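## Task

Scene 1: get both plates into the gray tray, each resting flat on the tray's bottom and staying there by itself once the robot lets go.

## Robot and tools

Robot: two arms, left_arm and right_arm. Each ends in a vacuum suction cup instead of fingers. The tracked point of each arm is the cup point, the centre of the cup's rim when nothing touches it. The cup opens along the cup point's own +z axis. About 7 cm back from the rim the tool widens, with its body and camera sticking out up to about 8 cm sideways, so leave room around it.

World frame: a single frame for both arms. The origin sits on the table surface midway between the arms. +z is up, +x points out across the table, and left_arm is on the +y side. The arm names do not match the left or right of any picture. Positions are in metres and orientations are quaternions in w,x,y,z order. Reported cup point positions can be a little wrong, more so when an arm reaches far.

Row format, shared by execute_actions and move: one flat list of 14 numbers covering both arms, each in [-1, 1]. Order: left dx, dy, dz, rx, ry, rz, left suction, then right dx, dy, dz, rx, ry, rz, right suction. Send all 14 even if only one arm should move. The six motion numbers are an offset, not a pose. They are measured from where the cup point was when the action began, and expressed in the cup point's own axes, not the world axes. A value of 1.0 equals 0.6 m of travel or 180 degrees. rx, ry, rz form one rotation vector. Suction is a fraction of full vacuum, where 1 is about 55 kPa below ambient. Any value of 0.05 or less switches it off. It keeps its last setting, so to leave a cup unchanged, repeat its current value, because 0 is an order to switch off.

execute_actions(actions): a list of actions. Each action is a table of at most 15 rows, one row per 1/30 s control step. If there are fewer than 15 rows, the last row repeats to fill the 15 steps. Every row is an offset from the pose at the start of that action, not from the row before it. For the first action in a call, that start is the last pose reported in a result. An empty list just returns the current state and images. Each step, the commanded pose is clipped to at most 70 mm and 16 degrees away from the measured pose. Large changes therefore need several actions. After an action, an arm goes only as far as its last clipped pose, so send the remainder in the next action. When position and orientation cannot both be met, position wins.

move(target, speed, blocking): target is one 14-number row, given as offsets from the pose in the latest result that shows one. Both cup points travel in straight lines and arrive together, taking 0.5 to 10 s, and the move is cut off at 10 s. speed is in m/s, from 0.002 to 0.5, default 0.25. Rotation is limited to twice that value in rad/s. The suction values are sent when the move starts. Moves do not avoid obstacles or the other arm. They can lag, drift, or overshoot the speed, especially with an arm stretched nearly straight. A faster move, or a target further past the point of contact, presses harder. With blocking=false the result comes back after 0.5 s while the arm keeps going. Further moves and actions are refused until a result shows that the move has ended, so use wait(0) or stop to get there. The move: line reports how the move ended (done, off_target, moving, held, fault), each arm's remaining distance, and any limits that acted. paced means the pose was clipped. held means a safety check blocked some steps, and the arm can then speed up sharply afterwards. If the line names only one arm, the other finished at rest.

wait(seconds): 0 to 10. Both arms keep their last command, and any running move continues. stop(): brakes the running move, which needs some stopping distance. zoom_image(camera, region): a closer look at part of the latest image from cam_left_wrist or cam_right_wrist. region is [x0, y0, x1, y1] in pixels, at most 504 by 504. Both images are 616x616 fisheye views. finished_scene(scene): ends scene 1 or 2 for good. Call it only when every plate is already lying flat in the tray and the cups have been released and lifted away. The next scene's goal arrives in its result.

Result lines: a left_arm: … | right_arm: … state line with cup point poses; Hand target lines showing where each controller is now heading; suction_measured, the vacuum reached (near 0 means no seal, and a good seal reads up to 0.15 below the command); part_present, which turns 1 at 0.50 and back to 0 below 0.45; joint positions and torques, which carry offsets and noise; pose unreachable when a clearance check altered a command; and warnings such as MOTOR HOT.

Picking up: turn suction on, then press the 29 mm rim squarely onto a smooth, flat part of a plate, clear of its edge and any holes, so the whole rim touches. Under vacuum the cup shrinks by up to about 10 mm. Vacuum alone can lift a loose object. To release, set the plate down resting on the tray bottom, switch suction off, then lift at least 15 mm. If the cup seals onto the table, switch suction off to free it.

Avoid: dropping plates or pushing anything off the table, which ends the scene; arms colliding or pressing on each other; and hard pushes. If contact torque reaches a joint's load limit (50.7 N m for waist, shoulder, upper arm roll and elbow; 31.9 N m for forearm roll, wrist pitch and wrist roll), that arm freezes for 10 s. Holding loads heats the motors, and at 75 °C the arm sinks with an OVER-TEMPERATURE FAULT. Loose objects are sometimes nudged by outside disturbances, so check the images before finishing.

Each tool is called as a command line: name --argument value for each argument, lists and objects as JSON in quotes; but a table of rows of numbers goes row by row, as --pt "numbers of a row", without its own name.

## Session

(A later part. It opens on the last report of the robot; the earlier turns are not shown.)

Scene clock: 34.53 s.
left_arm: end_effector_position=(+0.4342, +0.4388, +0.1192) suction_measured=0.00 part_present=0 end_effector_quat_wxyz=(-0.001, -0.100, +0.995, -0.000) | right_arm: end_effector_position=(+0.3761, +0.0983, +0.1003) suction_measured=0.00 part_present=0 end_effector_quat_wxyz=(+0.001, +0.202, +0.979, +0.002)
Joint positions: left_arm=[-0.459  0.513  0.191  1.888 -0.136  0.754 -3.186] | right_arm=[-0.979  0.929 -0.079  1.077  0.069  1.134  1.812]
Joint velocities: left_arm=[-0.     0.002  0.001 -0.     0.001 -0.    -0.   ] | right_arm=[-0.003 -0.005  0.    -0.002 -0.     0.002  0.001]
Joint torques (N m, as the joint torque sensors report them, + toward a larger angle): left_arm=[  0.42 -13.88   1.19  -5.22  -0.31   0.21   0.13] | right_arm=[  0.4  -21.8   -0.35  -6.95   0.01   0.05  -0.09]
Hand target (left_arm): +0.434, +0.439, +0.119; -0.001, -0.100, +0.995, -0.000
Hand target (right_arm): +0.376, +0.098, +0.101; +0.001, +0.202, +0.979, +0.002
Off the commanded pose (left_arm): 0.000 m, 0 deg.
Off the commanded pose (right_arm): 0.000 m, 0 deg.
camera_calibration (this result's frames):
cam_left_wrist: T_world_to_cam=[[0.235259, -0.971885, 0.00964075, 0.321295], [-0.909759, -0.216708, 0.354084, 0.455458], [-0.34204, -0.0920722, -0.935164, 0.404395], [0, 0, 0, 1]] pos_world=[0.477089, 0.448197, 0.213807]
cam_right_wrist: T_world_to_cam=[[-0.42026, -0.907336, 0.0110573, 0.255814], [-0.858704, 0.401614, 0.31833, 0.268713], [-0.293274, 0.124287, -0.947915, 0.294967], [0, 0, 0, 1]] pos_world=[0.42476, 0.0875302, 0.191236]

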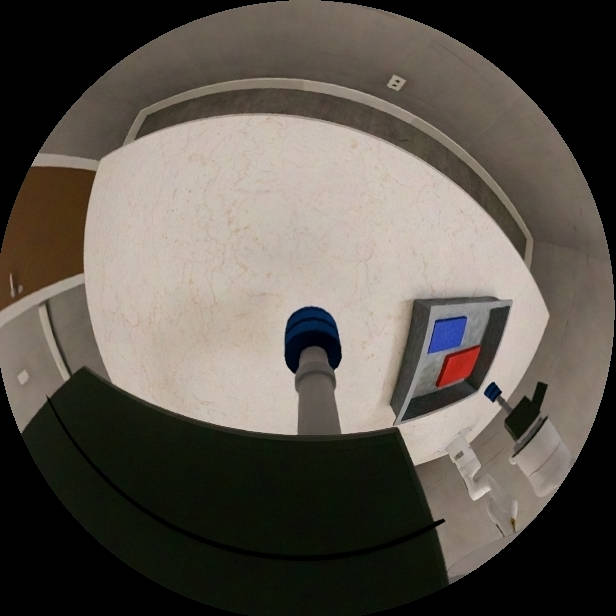

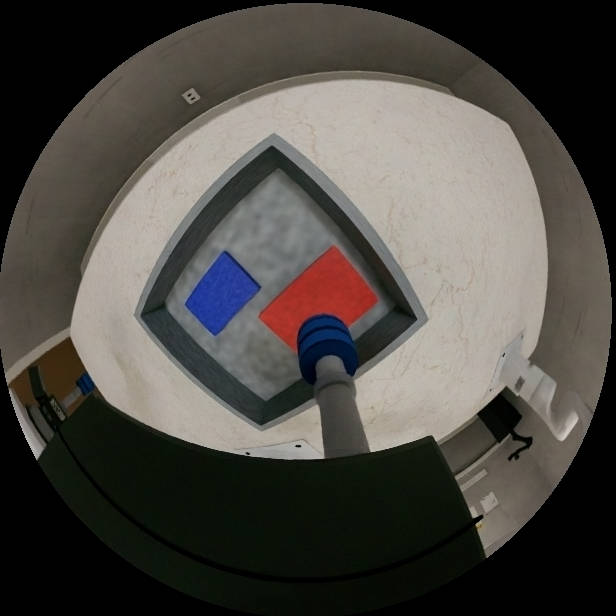

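finished_scene --scene 1

The scene is finished: the task was done.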